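# Roll a steel ball onto a printed spot by tilting a plate

## Task

Tip the plate with the transparent lid so the steel ball rolls and comes to rest on the printed spot, then return the plate to level. At the end nothing else loose may touch the plate or any part that tilts along with it, the result must hold without the robot supporting it, and both grippers must have released and moved away.

## Robot and tools

Robot: two five-joint arms with parallel grippers, named left_arm and right_arm. Names are not image sides. left_arm base sits at (-0.030, +0.423, 0) m and right_arm base at (-0.029, -0.268, 0) m. Scene frame: origin on the table top between the arms, +z up, +x out over the table, left_arm on the +y side. Each arm's fingers can only point within the vertical plane through its base axis and the gripper position, never sideways out of it. Joint ranges (rad): waist -6.283 to 6.283, shoulder -2.059 to 2.094, elbow -3.927 to 0.192, wrist pitch -1.693 to 3.142, wrist roll -6.283 to 6.283. Load limits (N m): waist 46, shoulder 46, elbow 27.6, wrist pitch 18.4, wrist roll 18.4.

Gripper: fingers extend along the gripper's +z axis and close along its y axis. end_effector_position is the spot between the closed pads, roughly 2 cm short of the fingertips. Closing pushes the tips about 10 mm further along +z.

Row format, used by execute_actions and move: one flat list of 16 numbers covering both arms, always all 16 even if one arm stays put. Order: left_arm x, y, z, qw, qx, qy, qz, opening, then right_arm in the same order. x, y, z is an absolute target position in metres for end_effector_position, in the scene frame. qw, qx, qy, qz is an absolute target orientation quaternion, w first, in the scene frame. Opening ranges from -1 (closed) to +1 (fully open, 0.084 m) and is an absolute setting. A row is refused if its target lies over 0.6 m from that arm's last reported position along any gripper axis. To keep an arm still, resend its last reported pose exactly, with the opening it should keep.

execute_actions(actions, pictures): actions holds at most one item. An empty list only reports the state. {"rows": [[16 numbers], ...], "steps": n} runs n control steps of 1/30 s each, n at most 15, default 15. Row k is used on step k, and the final row repeats if there are fewer rows than steps. {"steps": n} with no rows is a wait of up to 300 steps, counted from the previous result, so reply time is included. pictures (bool) chooses whether camera images come back.

move(target, speed): target is one 16-number row. Each gripper travels a straight line toward its pose and both arrive together, in 0.5 to 10 s; a longer path is cut off at 10 s. speed is the top path speed in m/s, 0.002 to 0.5, default 0.25; turning is capped at twice that in rad/s. The opening is sent when the move starts. It does not avoid obstacles or the other arm. Faster contact hits harder, and a target set deeper past a contact pushes harder. With a tilted gripper, a straight path keeping orientation often ends held or off_target.

wait(seconds): 0 to 10 s, sends nothing new. zoom_image(camera, region): camera is cam_head_left or cam_head_right (both 896x504); region is [x0, y0, x1, y1] in pixels from the top-left corner, at most 504x504. read_manual(section) returns only licence texts. finished_scene(scene) ends scene 1 or 2 and reports whether it succeeded; this cannot be undone.

Controller: each step clips the commanded pose to within 70 mm and 16 degrees of the measured pose, so far targets need several actions. After an action an arm continues only to its last clipped pose. Always check the reported pose. Elbows stop just short of straight. Printed positions can be off, more at long reach.

Results: the state line gives each arm's position, quaternion (wxyz) and velocities (m/s, rad/s); grip_measured is the measured finger opening on the command scale. A Hand target line shows what the controller is currently driving toward. pose unreachable and HELD mark steps altered or blocked by the clearance check. The move line reports the ending (done, off_target, moving, held, fault), any limits (paced = pose was clipped; held = some steps were blocked, after which the arm may speed up) and each gripper's distance from its pose. MOTOR HOT warns at 65 °C; an OVER-TEMPERATURE FAULT brakes the arm at 80 °C. A TORQUE FAULT stops the arm, backs the joint off, holds it 10 s and skips the rest of the call.

Gripping: command an opening clearly below grip_measured to hold something; the lower it is, the harder the squeeze (about 24 N per pad maximum). Fast closing can press harder.

Avoid: arms hitting or pushing each other, knocking anything off the table, drops, slips, slams and hard pushes. Occasional tugs on held parts or pushes on loose objects may happen. Time spent and reply time count, so work smoothly and efficiently. Cameras are calibrated; the numbers may be slightly off.

Each tool is called after ">>>" as name(argument=value, ...), one argument or row to a line, values as JSON.

## Session

>>> execute_actions(
  actions=[],
)

Scene clock: 0.00 s of 4800.00 s.
left_arm: end_effector_position=(+0.2167, -0.3745, +0.1627) grip_measured=+1.00 end_effector_quat_wxyz=(+0.656, +0.633, -0.147, +0.384) end_effector_velocity=(-0.000, -0.000, +0.000) end_effector_angular_velocity=(-0.001, +0.000, -0.000) | right_arm: end_effector_position=(+0.7286, -0.3919, +0.1984) grip_measured=+1.00 end_effector_quat_wxyz=(+0.083, +0.812, -0.016, +0.577) end_effector_velocity=(-0.000, -0.001, -0.001) end_effector_angular_velocity=(-0.000, +0.001, -0.001)
Joint positions: left_arm=[-1.218  1.609 -2.502 -0.832 -0.813  0.084] | right_arm=[-0.251  0.773 -1.421 -0.598 -0.123  0.084]
Joint velocities: left_arm=[-0.    -0.    -0.     0.    -0.001  0.   ] | right_arm=[-0.001  0.001 -0.     0.    -0.     0.   ]
Hand target (left_arm): +0.217, -0.375, +0.163; +0.656, +0.633, -0.147, +0.384
Hand target (right_arm): +0.729, -0.392, +0.198; +0.083, +0.812, -0.016, +0.577

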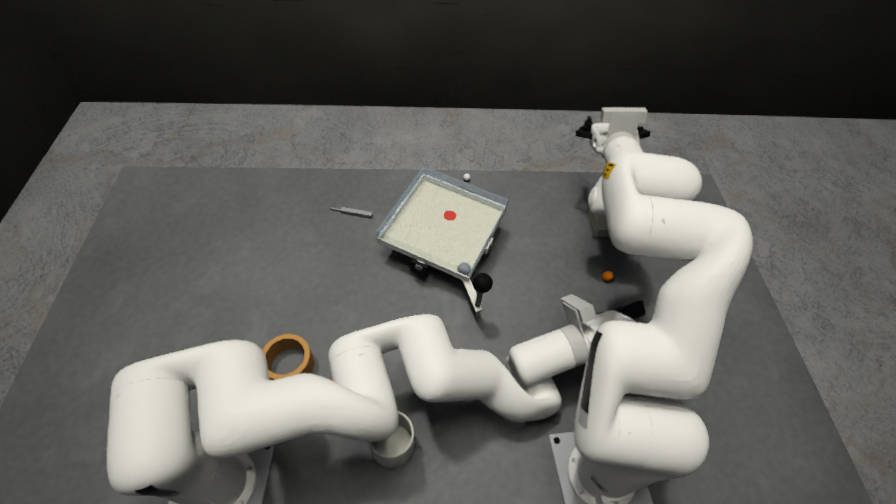

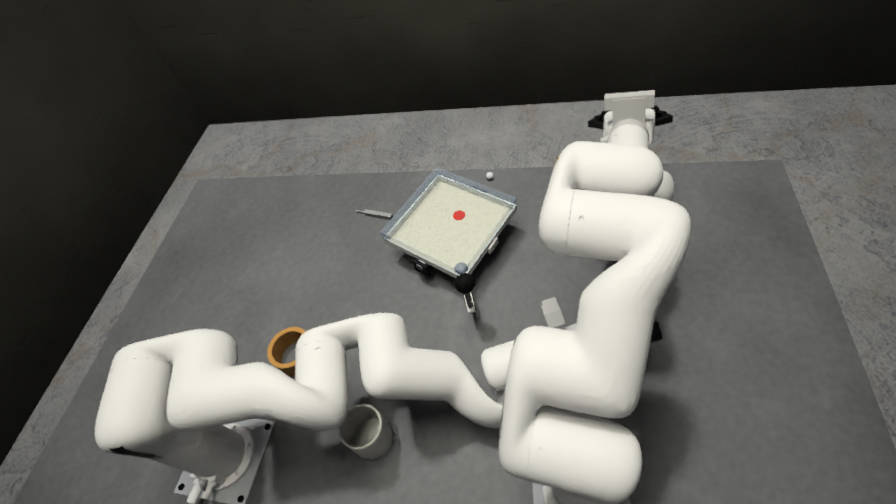

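>>> zoom_image(
  camera="cam_head_left",
  region=[360, 150, 540, 330],
)

>>> zoom_image(
  camera="cam_head_right",
  region=[360, 150, 540, 330],
)

Region (360, 150, 540, 330) of cam_head_left's 896x504 image, scaled by 2.800, with more detail than that image has.

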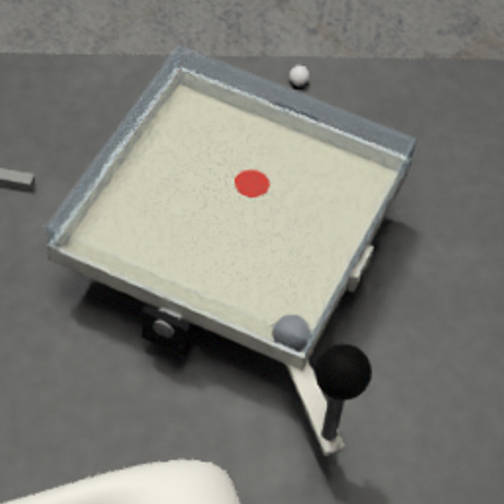

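Region (360, 150, 540, 330) of cam_head_right's 896x504 image, scaled by 2.800, with more detail than that image has.

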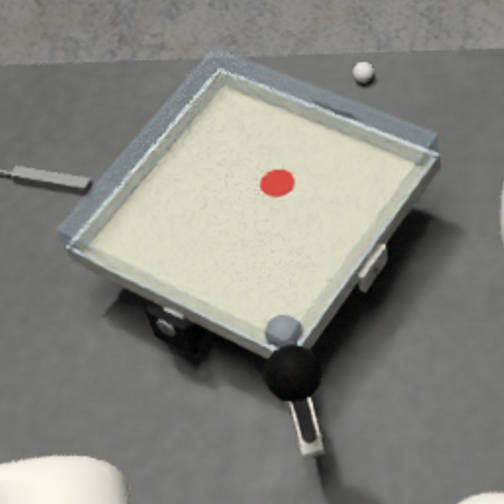

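>>> move(
  target=[0.2167,-0.3745,0.1627,0.656,0.633,-0.147,0.384,1,0.6,-0.37,0.45,0.083,0.812,-0.016,0.577,1],
)

>>> move(
  target=[0.157,-0.18,0.27,0.55,0.73,-0.09,0.40,1,0.6,-0.37,0.45,0.083,0.812,-0.016,0.577,1],
  speed=0.15,
)

Scene clock: 10.80 s of 4800.00 s.
left_arm: end_effector_position=(+0.2167, -0.3745, +0.1627) grip_measured=+1.00 end_effector_quat_wxyz=(+0.656, +0.633, -0.147, +0.384) end_effector_velocity=(+0.000, +0.000, +0.000) end_effector_angular_velocity=(-0.001, +0.000, +0.000) | right_arm: end_effector_position=(+0.6010, -0.3704, +0.4490) grip_measured=+1.00 end_effector_quat_wxyz=(+0.082, +0.813, -0.016, +0.577) end_effector_velocity=(-0.002, +0.000, +0.007) end_effector_angular_velocity=(-0.001, -0.006, -0.000)
Joint positions: left_arm=[-1.218  1.61  -2.505 -0.832 -0.813  0.084] | right_arm=[-0.25  -0.053 -1.018 -0.172 -0.123  0.084]
Joint velocities: left_arm=[ 0. -0. -0. -0. -0.  0.] | right_arm=[ 0.    -0.012 -0.002  0.007  0.     0.   ]
Hand target (left_arm): +0.217, -0.374, +0.163; +0.656, +0.633, -0.147, +0.384
Hand target (right_arm): +0.601, -0.370, +0.450; +0.082, +0.812, -0.016, +0.577
Off the commanded pose (left_arm): 0.000 m, 0 deg.
Off the commanded pose (right_arm): 0.001 m, 0 deg.
After step 90, 6.13 s passed at rest.
move: done

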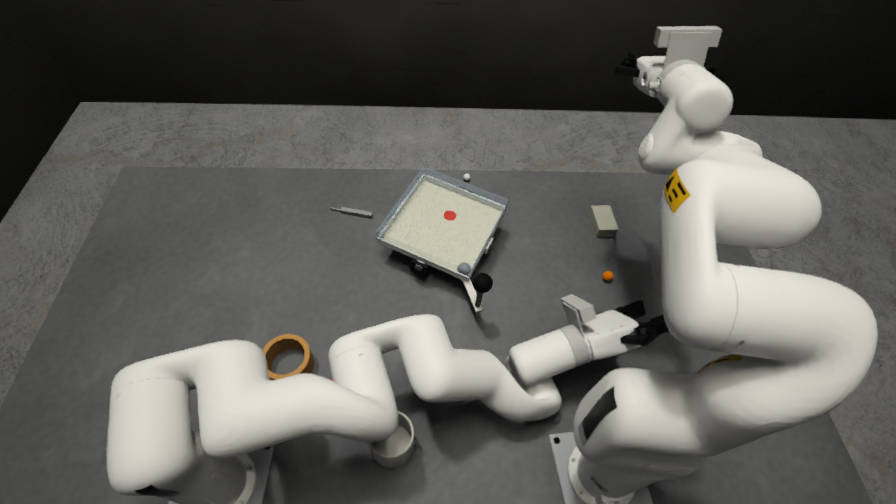

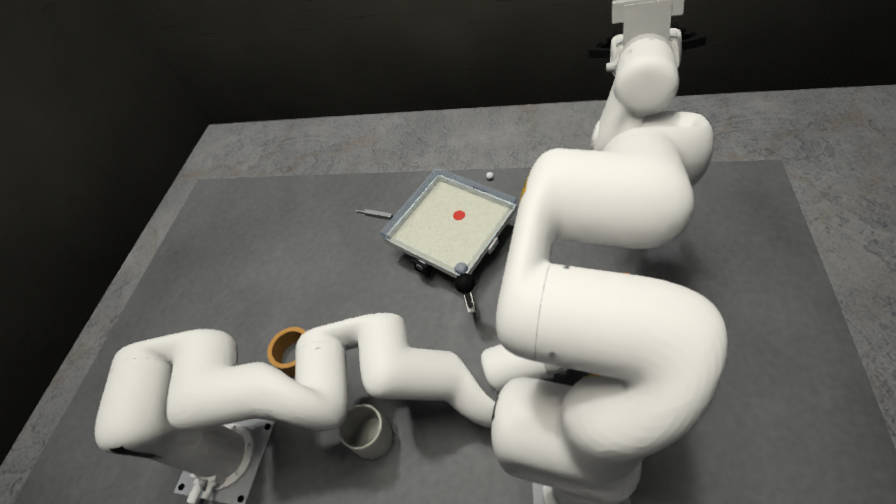

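Scene clock: 12.87 s of 4800.00 s.
left_arm: end_effector_position=(+0.1576, -0.1795, +0.2696) grip_measured=+1.00 end_effector_quat_wxyz=(+0.589, +0.717, -0.158, +0.337) end_effector_velocity=(+0.000, +0.001, +0.000) end_effector_angular_velocity=(+0.014, +0.012, +0.002) | right_arm: end_effector_position=(+0.6000, -0.3701, +0.4500) grip_measured=+1.00 end_effector_quat_wxyz=(+0.082, +0.812, -0.015, +0.577) end_effector_velocity=(-0.000, -0.001, -0.000) end_effector_angular_velocity=(-0.000, +0.000, -0.001)
Joint positions: left_arm=[-1.217  0.448 -0.84  -1.1   -0.835  0.084] | right_arm=[-0.25  -0.057 -1.015 -0.173 -0.123  0.084]
Joint velocities: left_arm=[ 0.001 -0.018  0.01   0.024 -0.007  0.   ] | right_arm=[-0.002 -0.001  0.001  0.    -0.     0.   ]
Hand target (left_arm): +0.158, -0.179, +0.270; +0.589, +0.718, -0.158, +0.337
Hand target (right_arm): +0.600, -0.370, +0.450; +0.082, +0.812, -0.015, +0.577
Off the commanded pose (left_arm): 0.001 m, 12 deg.
Off the commanded pose (right_arm): 0.000 m, 0 deg.
move: off_target (left_arm)

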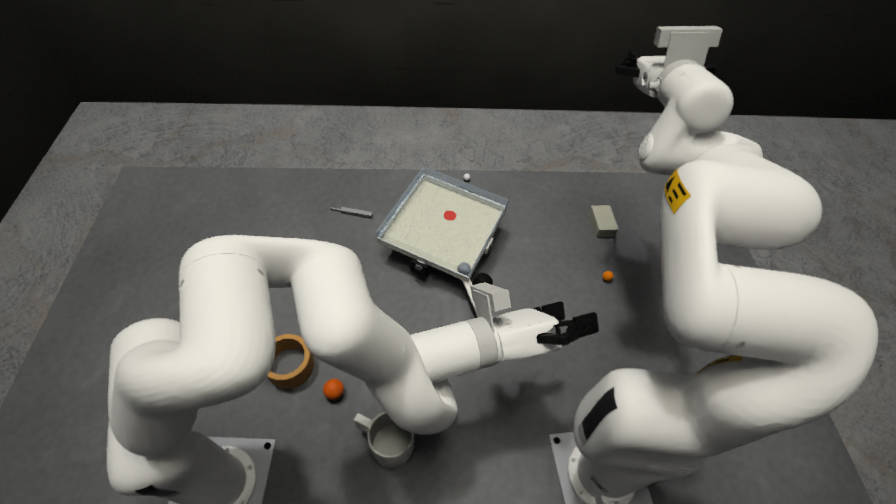

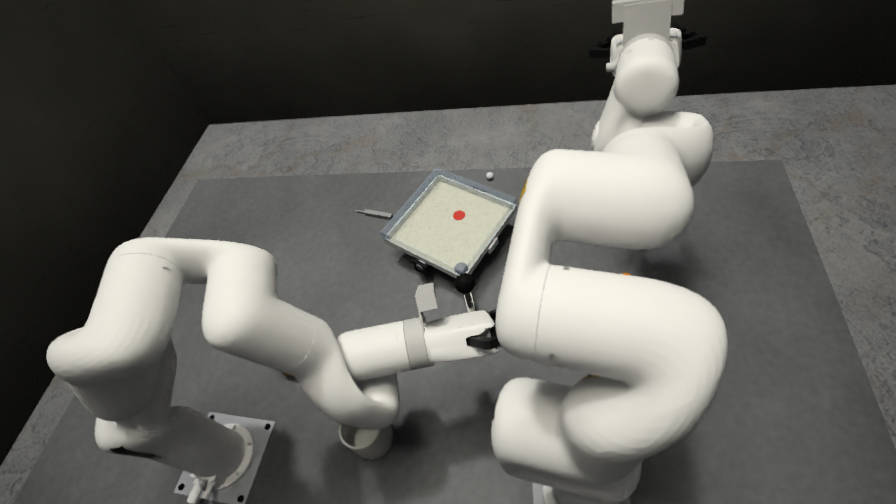

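>>> move(
  target=[0.307,-0.067,0.23,0.267,0.725,-0.382,0.508,1,0.6,-0.37,0.45,0.082,0.812,-0.015,0.577,1],
)

Scene clock: 17.17 s of 4800.00 s.
left_arm: end_effector_position=(+0.3068, -0.0675, +0.2300) grip_measured=+1.00 end_effector_quat_wxyz=(+0.267, +0.725, -0.382, +0.508) end_effector_velocity=(+0.001, +0.001, -0.001) end_effector_angular_velocity=(+0.005, -0.006, -0.001) | right_arm: end_effector_position=(+0.6000, -0.3700, +0.4500) grip_measured=+1.00 end_effector_quat_wxyz=(+0.082, +0.812, -0.015, +0.577) end_effector_velocity=(+0.000, +0.000, +0.000) end_effector_angular_velocity=(-0.000, +0.000, +0.000)
Joint positions: left_arm=[-0.916  0.261 -0.67  -0.813  0.001  0.084] | right_arm=[-0.25  -0.057 -1.015 -0.172 -0.123  0.084]
Joint velocities: left_arm=[ 0.002  0.001 -0.     0.001  0.008 -0.   ] | right_arm=[ 0. -0. -0.  0. -0. -0.]
Hand target (left_arm): +0.307, -0.067, +0.230; +0.266, +0.725, -0.382, +0.508
Hand target (right_arm): +0.600, -0.370, +0.450; +0.082, +0.812, -0.015, +0.577
Off the commanded pose (left_arm): 0.001 m, 0 deg.
Off the commanded pose (right_arm): 0.000 m, 0 deg.
move: done

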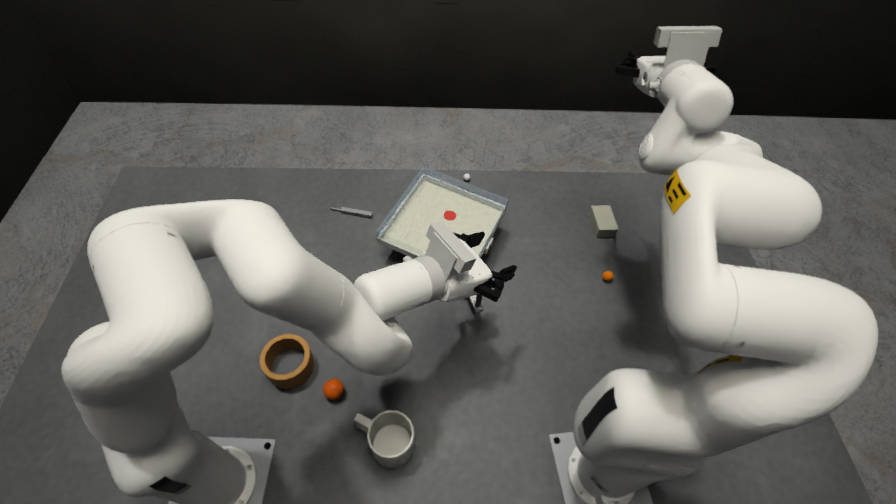

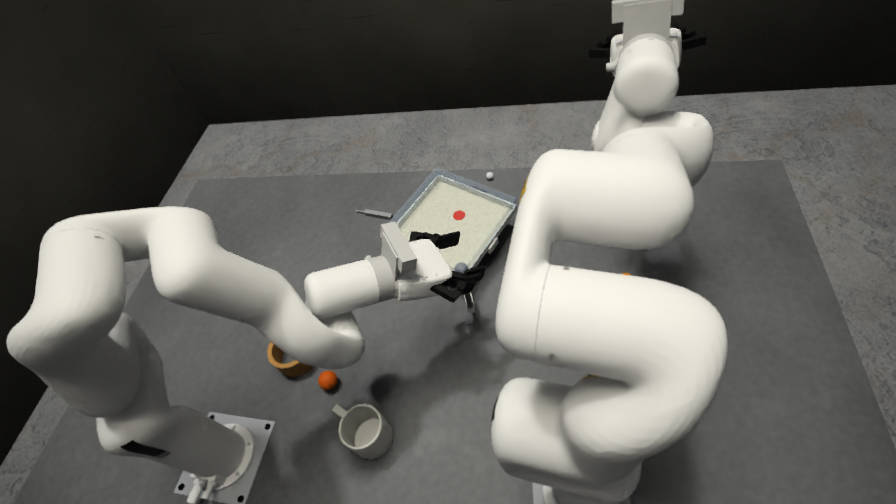

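>>> move(
  target=[0.307,-0.067,0.18,0.267,0.725,-0.382,0.508,1,0.6,-0.37,0.45,0.082,0.812,-0.015,0.577,1],
  speed=0.08,
)

>>> zoom_image(
  camera="cam_head_left",
  region=[360, 150, 540, 330],
)

>>> zoom_image(
  camera="cam_head_right",
  region=[360, 150, 540, 330],
)

Scene clock: 20.27 s of 4800.00 s.
left_arm: end_effector_position=(+0.3070, -0.0671, +0.1805) grip_measured=+1.00 end_effector_quat_wxyz=(+0.266, +0.725, -0.381, +0.508) end_effector_velocity=(+0.000, -0.000, -0.002) end_effector_angular_velocity=(-0.001, +0.001, +0.001) | right_arm: end_effector_position=(+0.6000, -0.3700, +0.4500) grip_measured=+1.00 end_effector_quat_wxyz=(+0.082, +0.812, -0.015, +0.577) end_effector_velocity=(-0.000, +0.000, +0.000) end_effector_angular_velocity=(+0.000, -0.000, +0.000)
Joint positions: left_arm=[-0.916  0.425 -0.696 -0.951  0.002  0.084] | right_arm=[-0.25  -0.057 -1.015 -0.172 -0.123  0.084]
Joint velocities: left_arm=[-0.     0.008 -0.003 -0.006 -0.002 -0.   ] | right_arm=[ 0.    -0.001  0.    -0.     0.    -0.   ]
Hand target (left_arm): +0.307, -0.067, +0.180; +0.266, +0.725, -0.381, +0.508
Hand target (right_arm): +0.600, -0.370, +0.450; +0.082, +0.812, -0.015, +0.577
Off the commanded pose (left_arm): 0.001 m, 0 deg.
Off the commanded pose (right_arm): 0.000 m, 0 deg.
move: done

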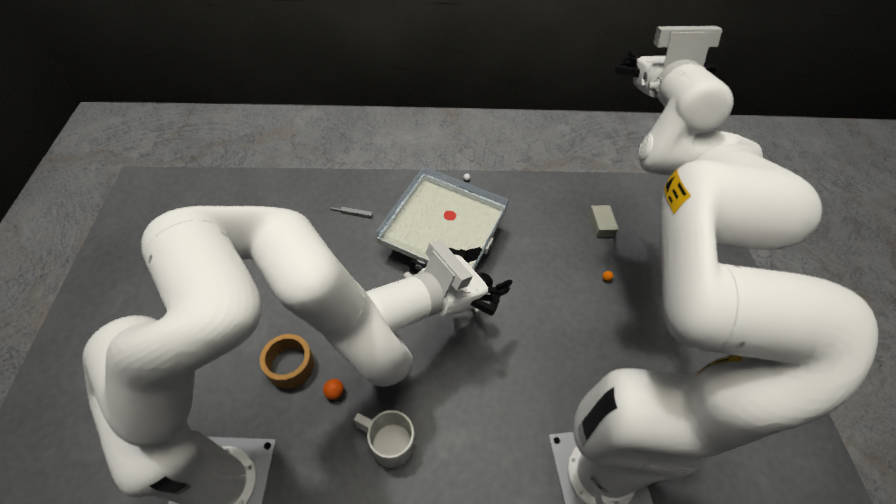

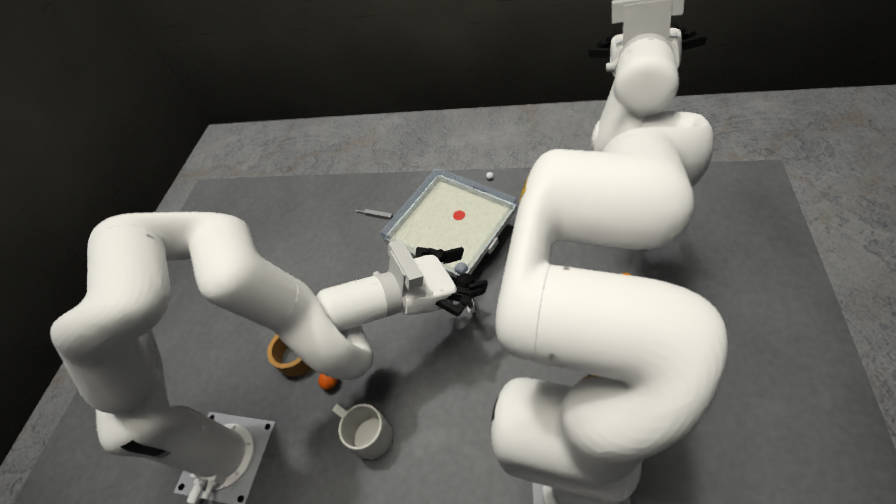

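Region (360, 150, 540, 330) of cam_head_left's 896x504 image, scaled by 2.800, with more detail than that image has.

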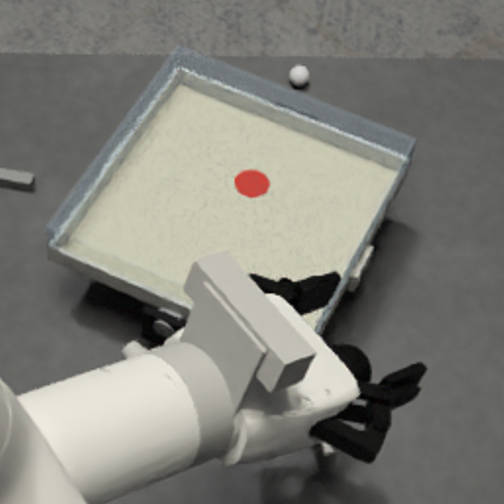

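Region (360, 150, 540, 330) of cam_head_right's 896x504 image, scaled by 2.800, with more detail than that image has.

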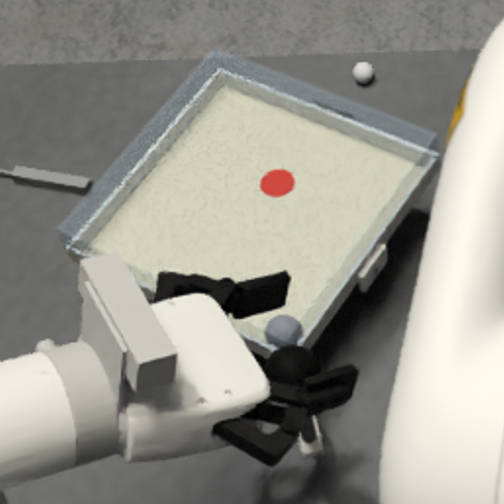

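>>> move(
  target=[0.295,-0.057,0.158,0.267,0.725,-0.382,0.508,1,0.6,-0.37,0.45,0.082,0.812,-0.015,0.577,1],
  speed=0.05,
)

>>> zoom_image(
  camera="cam_head_left",
  region=[360, 150, 540, 330],
)

>>> zoom_image(
  camera="cam_head_right",
  region=[360, 150, 540, 330],
)

Scene clock: 23.97 s of 4800.00 s.
left_arm: end_effector_position=(+0.2953, -0.0570, +0.1583) grip_measured=+1.00 end_effector_quat_wxyz=(+0.269, +0.724, -0.383, +0.507) end_effector_velocity=(-0.000, +0.001, -0.000) end_effector_angular_velocity=(-0.003, -0.002, +0.001) | right_arm: end_effector_position=(+0.6000, -0.3700, +0.4500) grip_measured=+1.00 end_effector_quat_wxyz=(+0.082, +0.812, -0.015, +0.577) end_effector_velocity=(+0.000, +0.001, +0.000) end_effector_angular_velocity=(+0.000, -0.000, +0.001)
Joint positions: left_arm=[-0.923  0.477 -0.662 -1.037 -0.001  0.084] | right_arm=[-0.25  -0.057 -1.015 -0.172 -0.123  0.084]
Joint velocities: left_arm=[ 0.001  0.003  0.001 -0.008 -0.     0.   ] | right_arm=[ 0.001 -0.     0.     0.     0.     0.   ]
Hand target (left_arm): +0.295, -0.057, +0.158; +0.269, +0.724, -0.383, +0.507
Hand target (right_arm): +0.600, -0.370, +0.450; +0.082, +0.812, -0.015, +0.577
Off the commanded pose (left_arm): 0.000 m, 0 deg.
Off the commanded pose (right_arm): 0.000 m, 0 deg.
move: done

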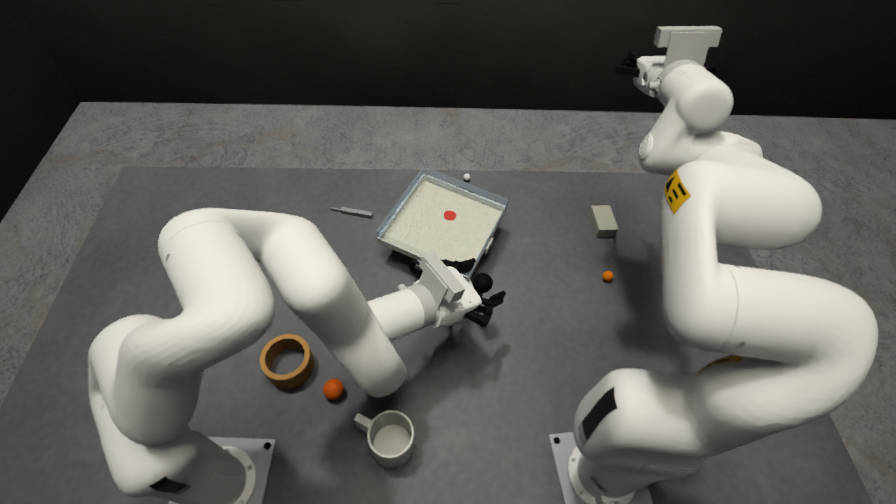

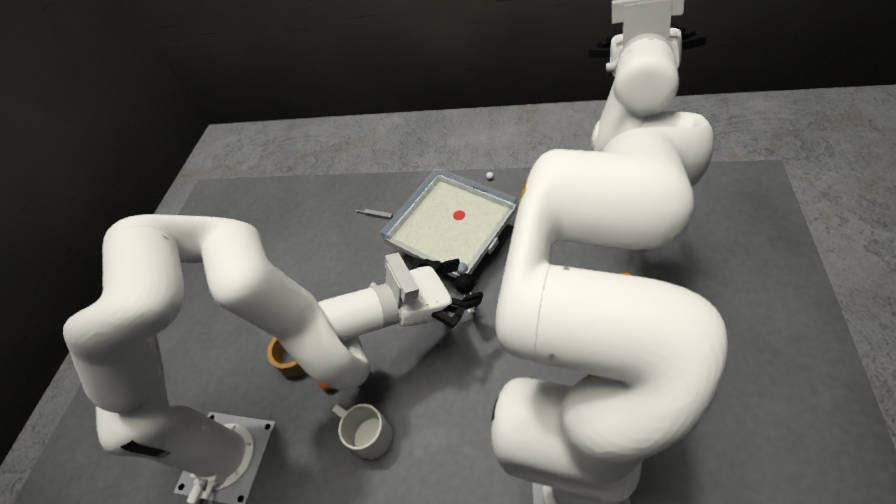

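Region (360, 150, 540, 330) of cam_head_left's 896x504 image, scaled by 2.800, with more detail than that image has.

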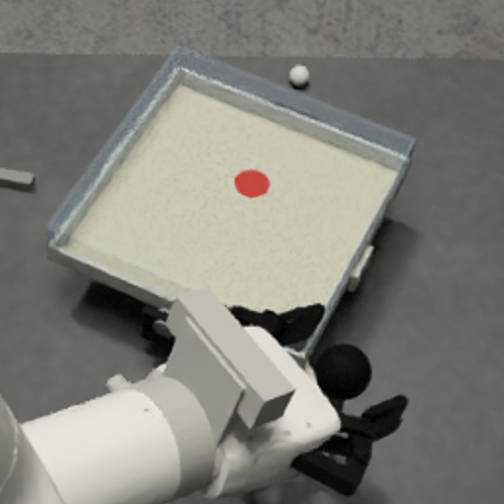

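Region (360, 150, 540, 330) of cam_head_right's 896x504 image, scaled by 2.800, with more detail than that image has.

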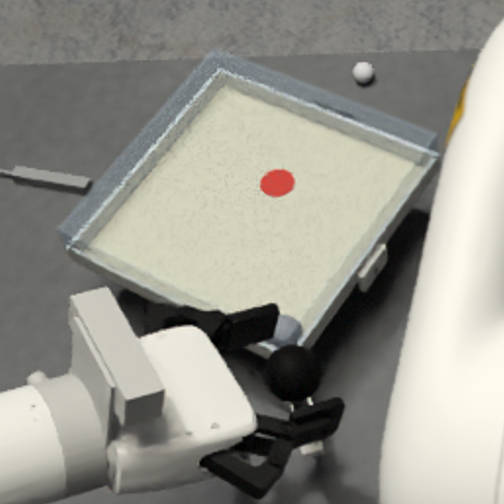

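>>> move(
  target=[0.295,-0.057,0.156,0.269,0.724,-0.383,0.507,0.1,0.6,-0.37,0.45,0.082,0.812,-0.015,0.577,1],
  speed=0.05,
)

>>> zoom_image(
  camera="cam_head_right",
  region=[360, 150, 540, 330],
)

>>> move(
  target=[0.295,-0.057,0.156,0.269,0.724,-0.383,0.507,-0.35,0.6,-0.37,0.45,0.082,0.812,-0.015,0.577,1],
  speed=0.05,
)

>>> zoom_image(
  camera="cam_head_right",
  region=[360, 150, 540, 330],
)

Scene clock: 28.47 s of 4800.00 s.
left_arm: end_effector_position=(+0.2950, -0.0570, +0.1560) grip_measured=+0.09 end_effector_quat_wxyz=(+0.269, +0.724, -0.383, +0.507) end_effector_velocity=(+0.000, -0.000, +0.000) end_effector_angular_velocity=(-0.002, -0.001, +0.000) | right_arm: end_effector_position=(+0.6000, -0.3700, +0.4500) grip_measured=+1.00 end_effector_quat_wxyz=(+0.082, +0.812, -0.015, +0.577) end_effector_velocity=(-0.000, +0.000, +0.002) end_effector_angular_velocity=(-0.000, -0.003, +0.000)
Joint positions: left_arm=[-0.923  0.485 -0.664 -1.044 -0.001  0.048] | right_arm=[-0.25  -0.057 -1.015 -0.172 -0.123  0.084]
Joint velocities: left_arm=[ 0.     0.001 -0.001 -0.002 -0.    -0.   ] | right_arm=[ 0.    -0.003 -0.    -0.     0.    -0.   ]
Hand target (left_arm): +0.295, -0.057, +0.156; +0.269, +0.724, -0.383, +0.507
Hand target (right_arm): +0.600, -0.370, +0.450; +0.082, +0.812, -0.015, +0.577
Off the commanded pose (left_arm): 0.000 m, 0 deg.
Off the commanded pose (right_arm): 0.000 m, 0 deg.
After step 90, 0.80 s passed at rest.
move: done

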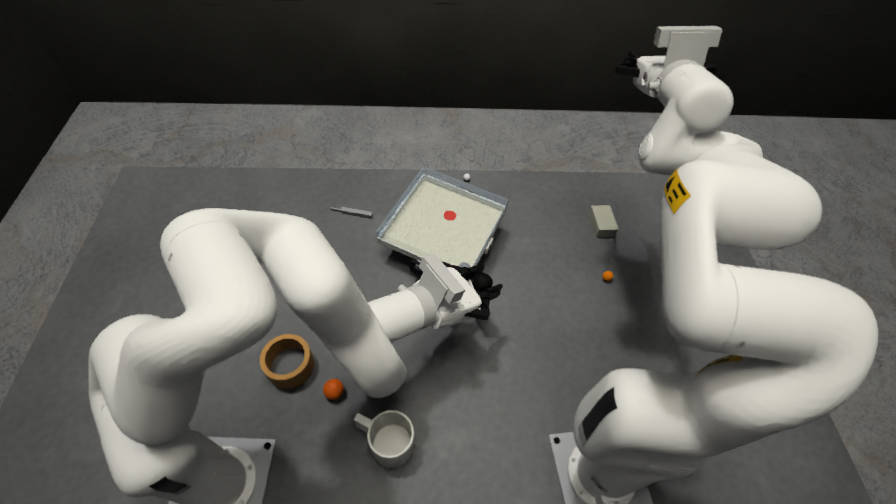

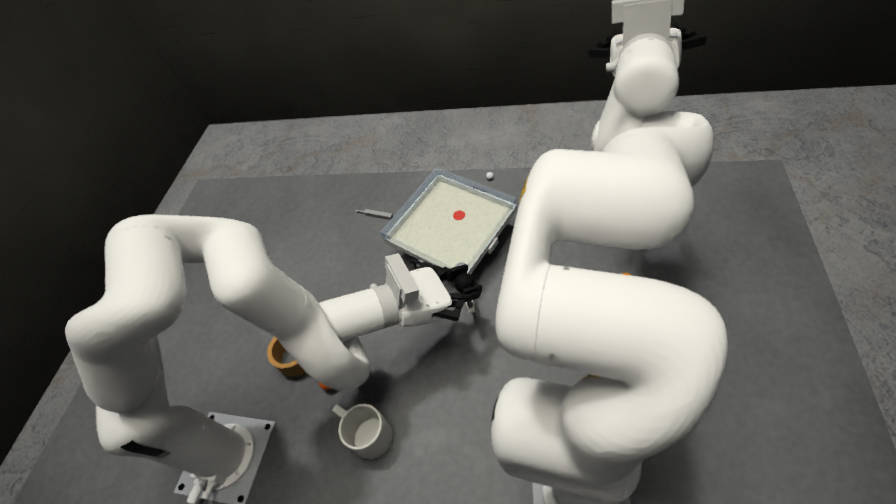

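Region (360, 150, 540, 330) of cam_head_right's 896x504 image, scaled by 2.800, with more detail than that image has.

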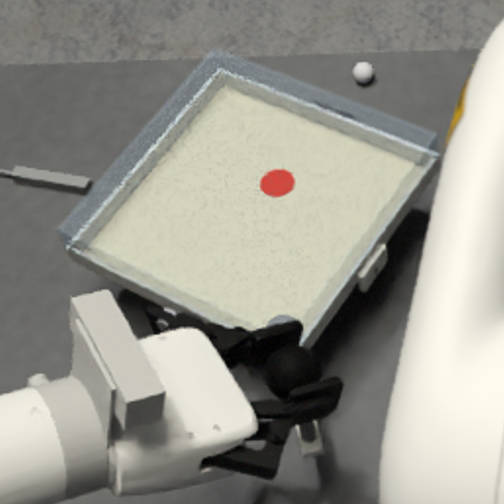

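Scene clock: 29.17 s of 4800.00 s.
left_arm: end_effector_position=(+0.2953, -0.0566, +0.1556) grip_measured=-0.12 end_effector_quat_wxyz=(+0.269, +0.724, -0.383, +0.507) end_effector_velocity=(-0.000, -0.000, +0.000) end_effector_angular_velocity=(-0.001, -0.001, -0.001) | right_arm: end_effector_position=(+0.6000, -0.3700, +0.4500) grip_measured=+1.00 end_effector_quat_wxyz=(+0.082, +0.812, -0.015, +0.577) end_effector_velocity=(-0.000, -0.001, -0.000) end_effector_angular_velocity=(-0.000, +0.001, -0.002)
Joint positions: left_arm=[-0.922  0.486 -0.664 -1.043 -0.001  0.039] | right_arm=[-0.25  -0.057 -1.015 -0.172 -0.123  0.084]
Joint velocities: left_arm=[-0.001 -0.    -0.    -0.     0.    -0.   ] | right_arm=[-0.002  0.     0.     0.    -0.     0.   ]
Hand target (left_arm): +0.295, -0.057, +0.156; +0.269, +0.724, -0.383, +0.507
Hand target (right_arm): +0.600, -0.370, +0.450; +0.082, +0.812, -0.015, +0.577
Off the commanded pose (left_arm): 0.001 m, 0 deg.
Off the commanded pose (right_arm): 0.000 m, 0 deg.
move: done

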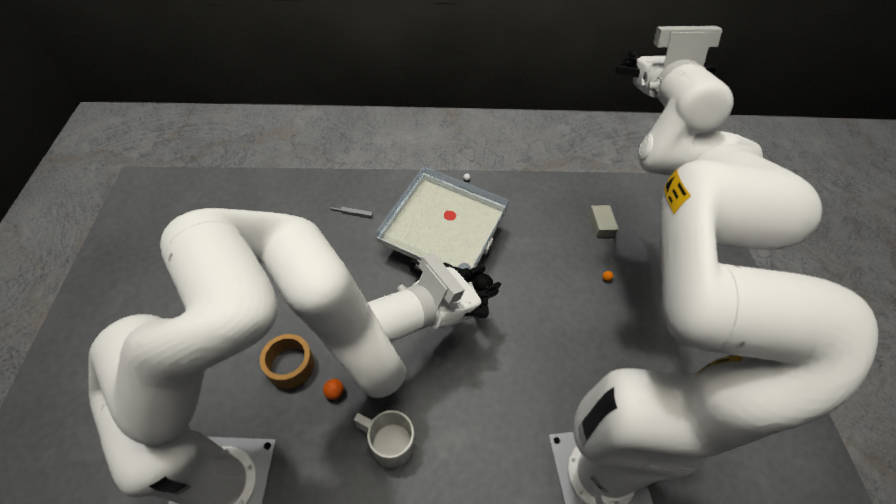

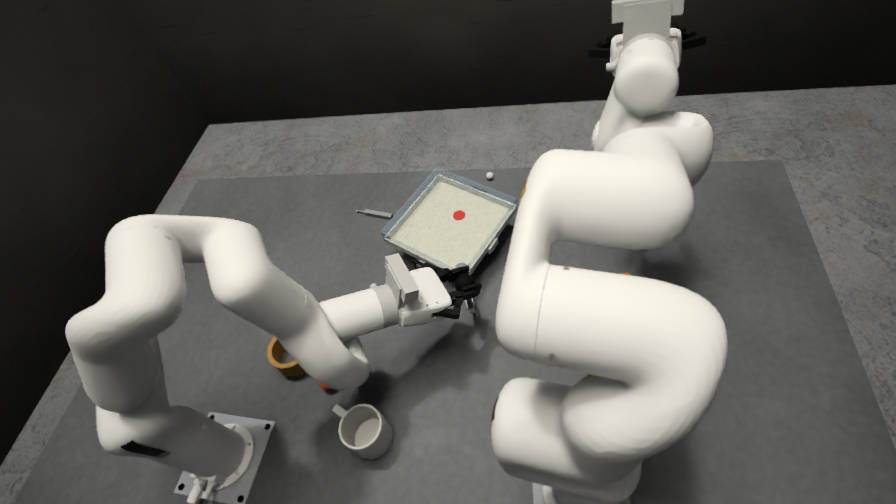

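Region (360, 150, 540, 330) of cam_head_right's 896x504 image, scaled by 2.800, with more detail than that image has.

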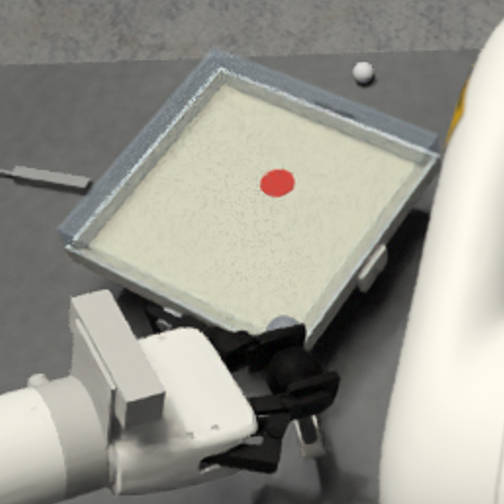

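>>> move(
  target=[0.300,-0.054,0.162,0.269,0.724,-0.383,0.507,-0.35,0.6,-0.37,0.45,0.082,0.812,-0.015,0.577,1],
  speed=0.02,
)

>>> wait(
  seconds=1,
)

>>> zoom_image(
  camera="cam_head_right",
  region=[360, 150, 540, 330],
)

Scene clock: 33.30 s of 4800.00 s.
left_arm: end_effector_position=(+0.2986, -0.0554, +0.1632) grip_measured=-0.12 end_effector_quat_wxyz=(+0.267, +0.724, -0.381, +0.509) end_effector_velocity=(+0.001, +0.001, +0.000) end_effector_angular_velocity=(+0.002, +0.002, +0.003) | right_arm: end_effector_position=(+0.6000, -0.3700, +0.4500) grip_measured=+1.00 end_effector_quat_wxyz=(+0.082, +0.812, -0.015, +0.577) end_effector_velocity=(+0.000, -0.001, -0.000) end_effector_angular_velocity=(+0.001, +0.000, -0.001)
Joint positions: left_arm=[-0.916  0.464 -0.66  -1.029  0.002  0.039] | right_arm=[-0.25  -0.057 -1.015 -0.172 -0.123  0.084]
Joint velocities: left_arm=[ 0.003 -0.003  0.002  0.004 -0.     0.   ] | right_arm=[-0.001  0.    -0.     0.     0.001  0.   ]
Hand target (left_arm): +0.300, -0.054, +0.162; +0.266, +0.725, -0.381, +0.509
Hand target (right_arm): +0.600, -0.370, +0.450; +0.082, +0.812, -0.015, +0.577
Off the commanded pose (left_arm): 0.002 m, 0 deg.
Off the commanded pose (right_arm): 0.000 m, 0 deg.
After step 90, 0.40 s passed at rest.
move: done

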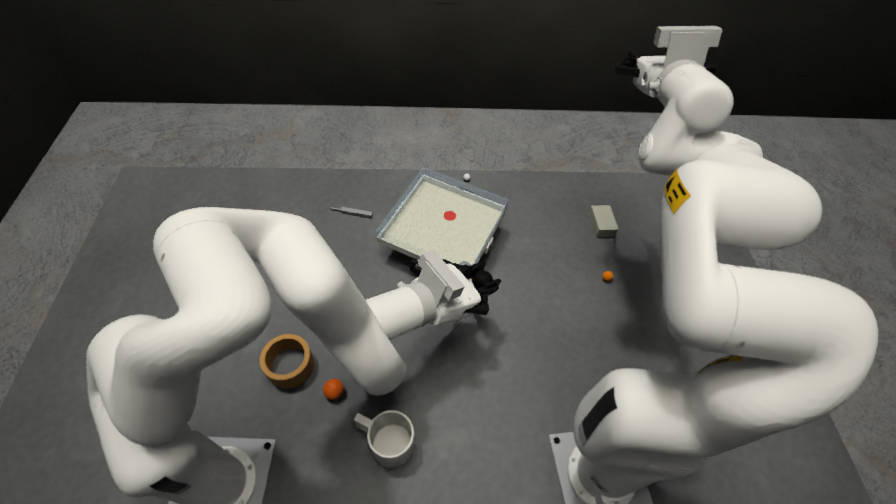

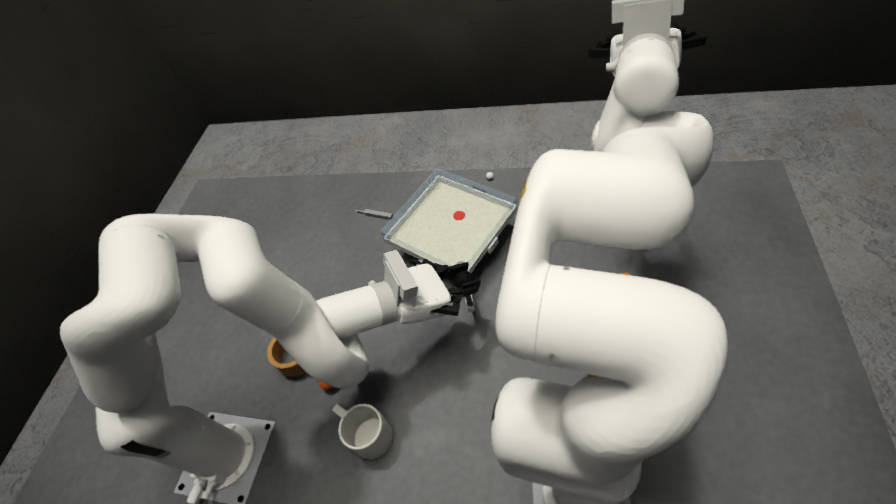

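Scene clock: 34.30 s of 4800.00 s.
left_arm: end_effector_position=(+0.2994, -0.0547, +0.1627) grip_measured=-0.12 end_effector_quat_wxyz=(+0.266, +0.724, -0.381, +0.509) end_effector_velocity=(+0.000, +0.000, -0.000) end_effector_angular_velocity=(+0.000, +0.001, +0.001) | right_arm: end_effector_position=(+0.6000, -0.3700, +0.4500) grip_measured=+1.00 end_effector_quat_wxyz=(+0.082, +0.812, -0.015, +0.577) end_effector_velocity=(+0.000, +0.000, -0.001) end_effector_angular_velocity=(-0.000, +0.002, +0.001)
Joint positions: left_arm=[-0.914  0.464 -0.659 -1.028  0.002  0.039] | right_arm=[-0.25  -0.057 -1.015 -0.172 -0.123  0.084]
Joint velocities: left_arm=[ 0.001  0.     0.     0.    -0.001  0.   ] | right_arm=[ 0.     0.002  0.    -0.    -0.001  0.   ]
Hand target (left_arm): +0.300, -0.054, +0.162; +0.266, +0.725, -0.381, +0.509
Hand target (right_arm): +0.600, -0.370, +0.450; +0.082, +0.812, -0.015, +0.577
Off the commanded pose (left_arm): 0.001 m, 0 deg.
Off the commanded pose (right_arm): 0.000 m, 0 deg.
Steps of this call (steps 1 to 30: nothing new was sent). Readings (end_effector_position):
1: left_arm (+0.2987, -0.0553, +0.1632) | right_arm (+0.6000, -0.3700, +0.4500)
2: left_arm (+0.2987, -0.0553, +0.1631) | right_arm (+0.6000, -0.3700, +0.4500)
4: left_arm (+0.2988, -0.0552, +0.1631) | right_arm (+0.6000, -0.3700, +0.4500)
8: left_arm (+0.2989, -0.0551, +0.1630) | right_arm (+0.6000, -0.3700, +0.4500)
30: the state above

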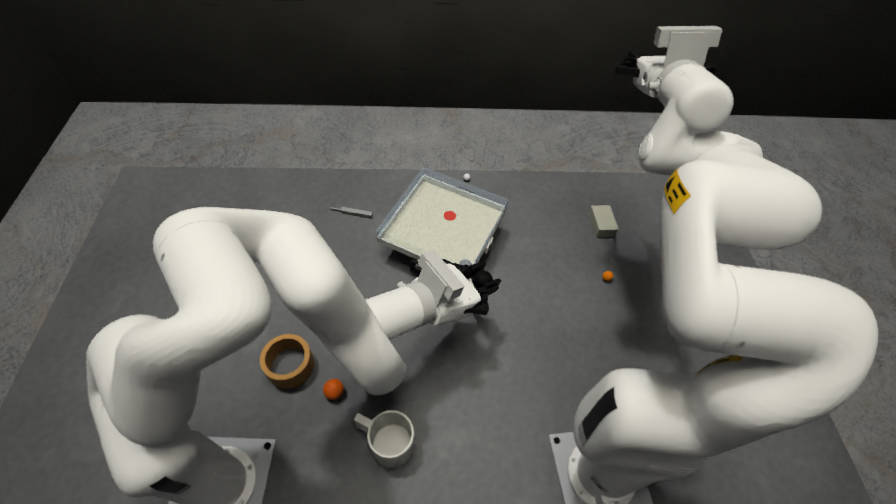

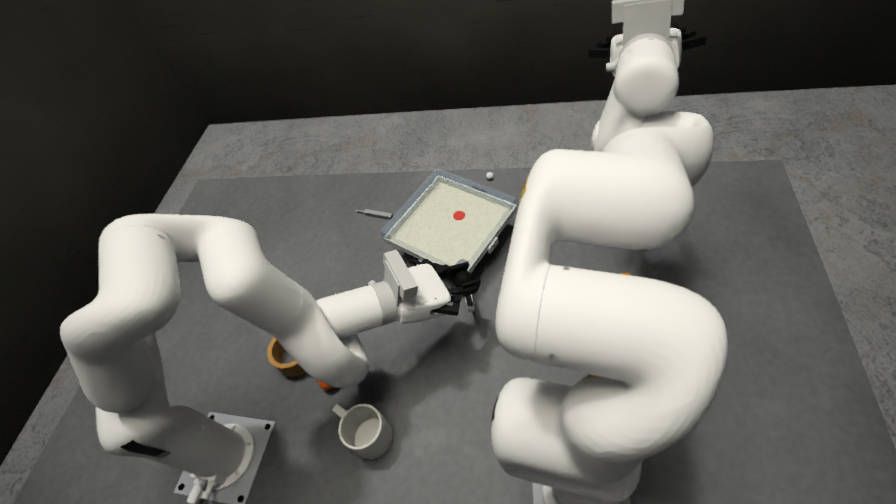

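Region (360, 150, 540, 330) of cam_head_right's 896x504 image, scaled by 2.800, with more detail than that image has.

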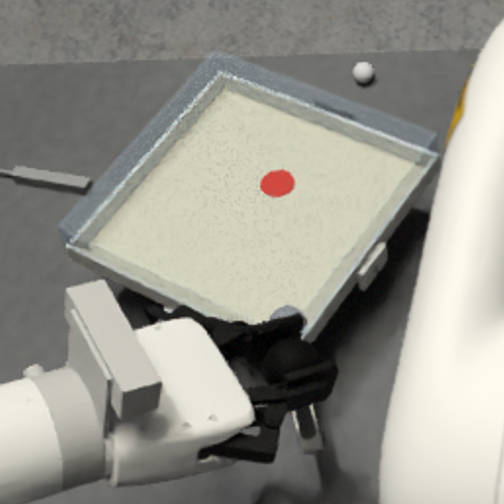

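>>> move(
  target=[0.2995,-0.0515,0.169,0.266,0.725,-0.381,0.509,-0.35,0.6,-0.37,0.45,0.082,0.812,-0.015,0.577,1],
  speed=0.02,
)

>>> wait(
  seconds=1,
)

>>> zoom_image(
  camera="cam_head_right",
  region=[360, 150, 540, 330],
)

Scene clock: 37.47 s of 4800.00 s.
left_arm: end_effector_position=(+0.2998, -0.0512, +0.1675) grip_measured=-0.12 end_effector_quat_wxyz=(+0.264, +0.726, -0.380, +0.508) end_effector_velocity=(-0.001, +0.001, +0.001) end_effector_angular_velocity=(+0.003, +0.000, -0.001) | right_arm: end_effector_position=(+0.6000, -0.3700, +0.4500) grip_measured=+1.00 end_effector_quat_wxyz=(+0.082, +0.812, -0.015, +0.577) end_effector_velocity=(+0.000, +0.001, -0.000) end_effector_angular_velocity=(-0.001, +0.001, +0.002)
Joint positions: left_arm=[-0.91   0.438 -0.645 -1.013  0.003  0.039] | right_arm=[-0.25  -0.057 -1.015 -0.172 -0.123  0.084]
Joint velocities: left_arm=[-0.001 -0.007  0.005  0.005  0.001 -0.   ] | right_arm=[ 0.001  0.001  0.     0.    -0.001  0.   ]
Hand target (left_arm): +0.299, -0.052, +0.169; +0.265, +0.725, -0.380, +0.509
Hand target (right_arm): +0.600, -0.370, +0.450; +0.082, +0.812, -0.015, +0.577
Off the commanded pose (left_arm): 0.002 m, 0 deg.
Off the commanded pose (right_arm): 0.000 m, 0 deg.
move: done

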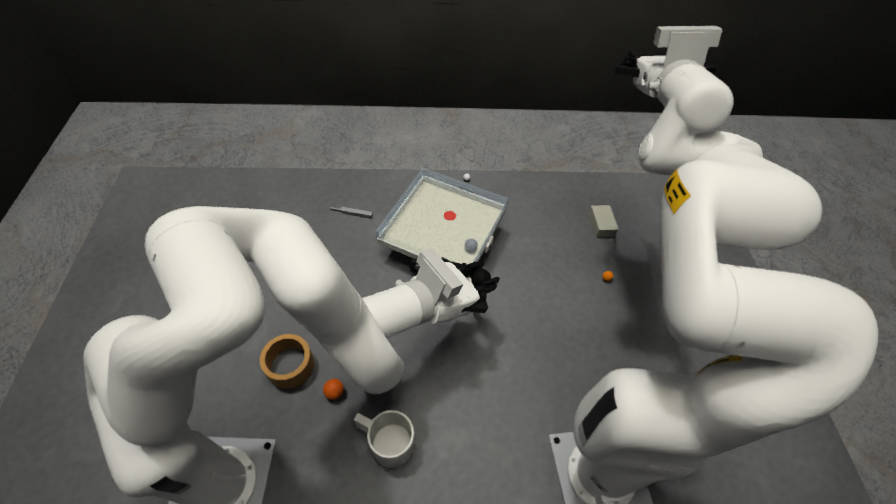

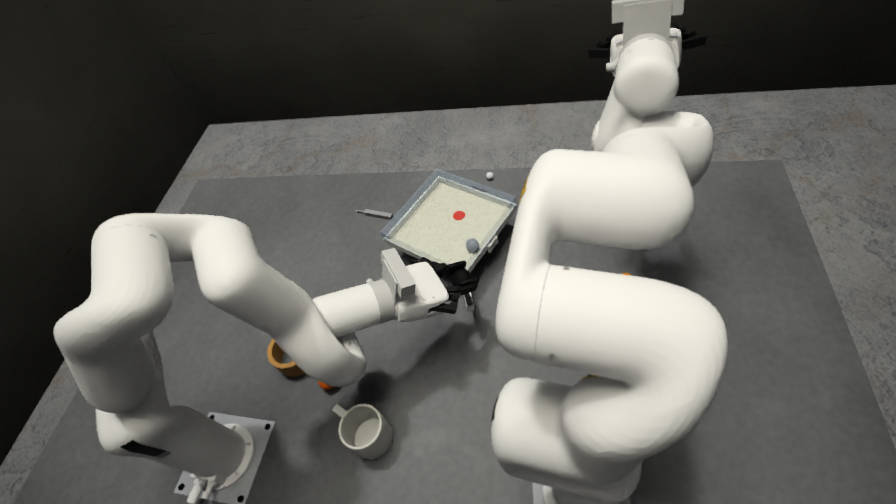

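Scene clock: 38.47 s of 4800.00 s.
left_arm: end_effector_position=(+0.2997, -0.0513, +0.1686) grip_measured=-0.12 end_effector_quat_wxyz=(+0.265, +0.725, -0.380, +0.509) end_effector_velocity=(-0.000, -0.000, +0.000) end_effector_angular_velocity=(-0.000, -0.001, -0.001) | right_arm: end_effector_position=(+0.6000, -0.3700, +0.4500) grip_measured=+1.00 end_effector_quat_wxyz=(+0.082, +0.812, -0.015, +0.577) end_effector_velocity=(-0.000, -0.001, +0.000) end_effector_angular_velocity=(-0.001, -0.000, -0.001)
Joint positions: left_arm=[-0.911  0.436 -0.644 -1.015  0.003  0.039] | right_arm=[-0.25  -0.057 -1.015 -0.172 -0.123  0.084]
Joint velocities: left_arm=[-0.    -0.     0.    -0.001  0.001 -0.   ] | right_arm=[-0.001  0.    -0.001  0.    -0.    -0.   ]
Hand target (left_arm): +0.299, -0.052, +0.169; +0.265, +0.725, -0.380, +0.509
Hand target (right_arm): +0.600, -0.370, +0.450; +0.082, +0.812, -0.015, +0.577
Off the commanded pose (left_arm): 0.000 m, 0 deg.
Off the commanded pose (right_arm): 0.000 m, 0 deg.
Steps of this call (steps 1 to 30: nothing new was sent). Readings (end_effector_position):
1: left_arm (+0.2998, -0.0512, +0.1675) | right_arm (+0.6000, -0.3700, +0.4500)
2: left_arm (+0.2998, -0.0512, +0.1675) | right_arm (+0.6000, -0.3700, +0.4500)
4: left_arm (+0.2998, -0.0511, +0.1676) | right_arm (+0.6000, -0.3700, +0.4500)
8: left_arm (+0.2998, -0.0511, +0.1679) | right_arm (+0.6000, -0.3700, +0.4500)
30: the state above

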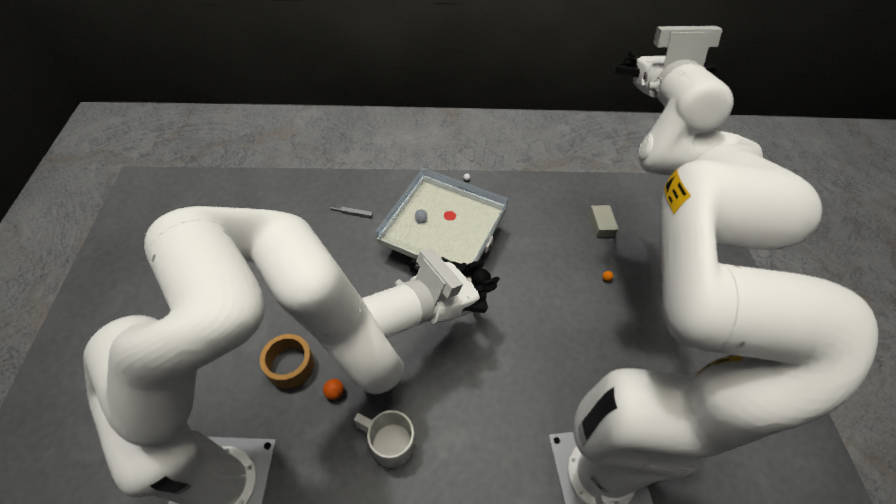

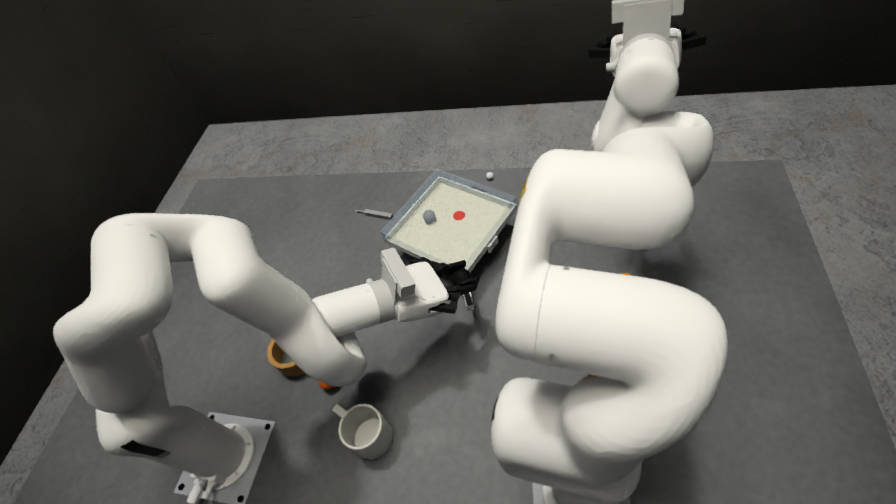

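Region (360, 150, 540, 330) of cam_head_right's 896x504 image, scaled by 2.800, with more detail than that image has.

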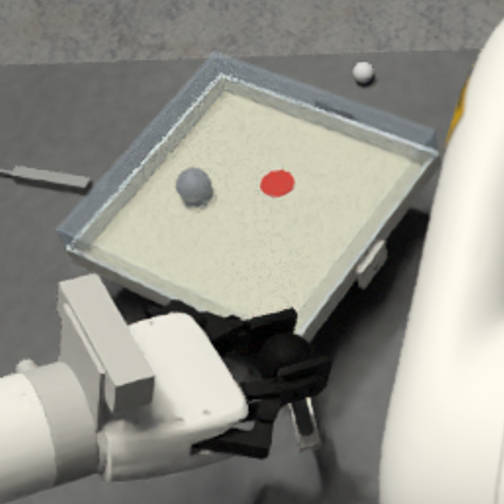

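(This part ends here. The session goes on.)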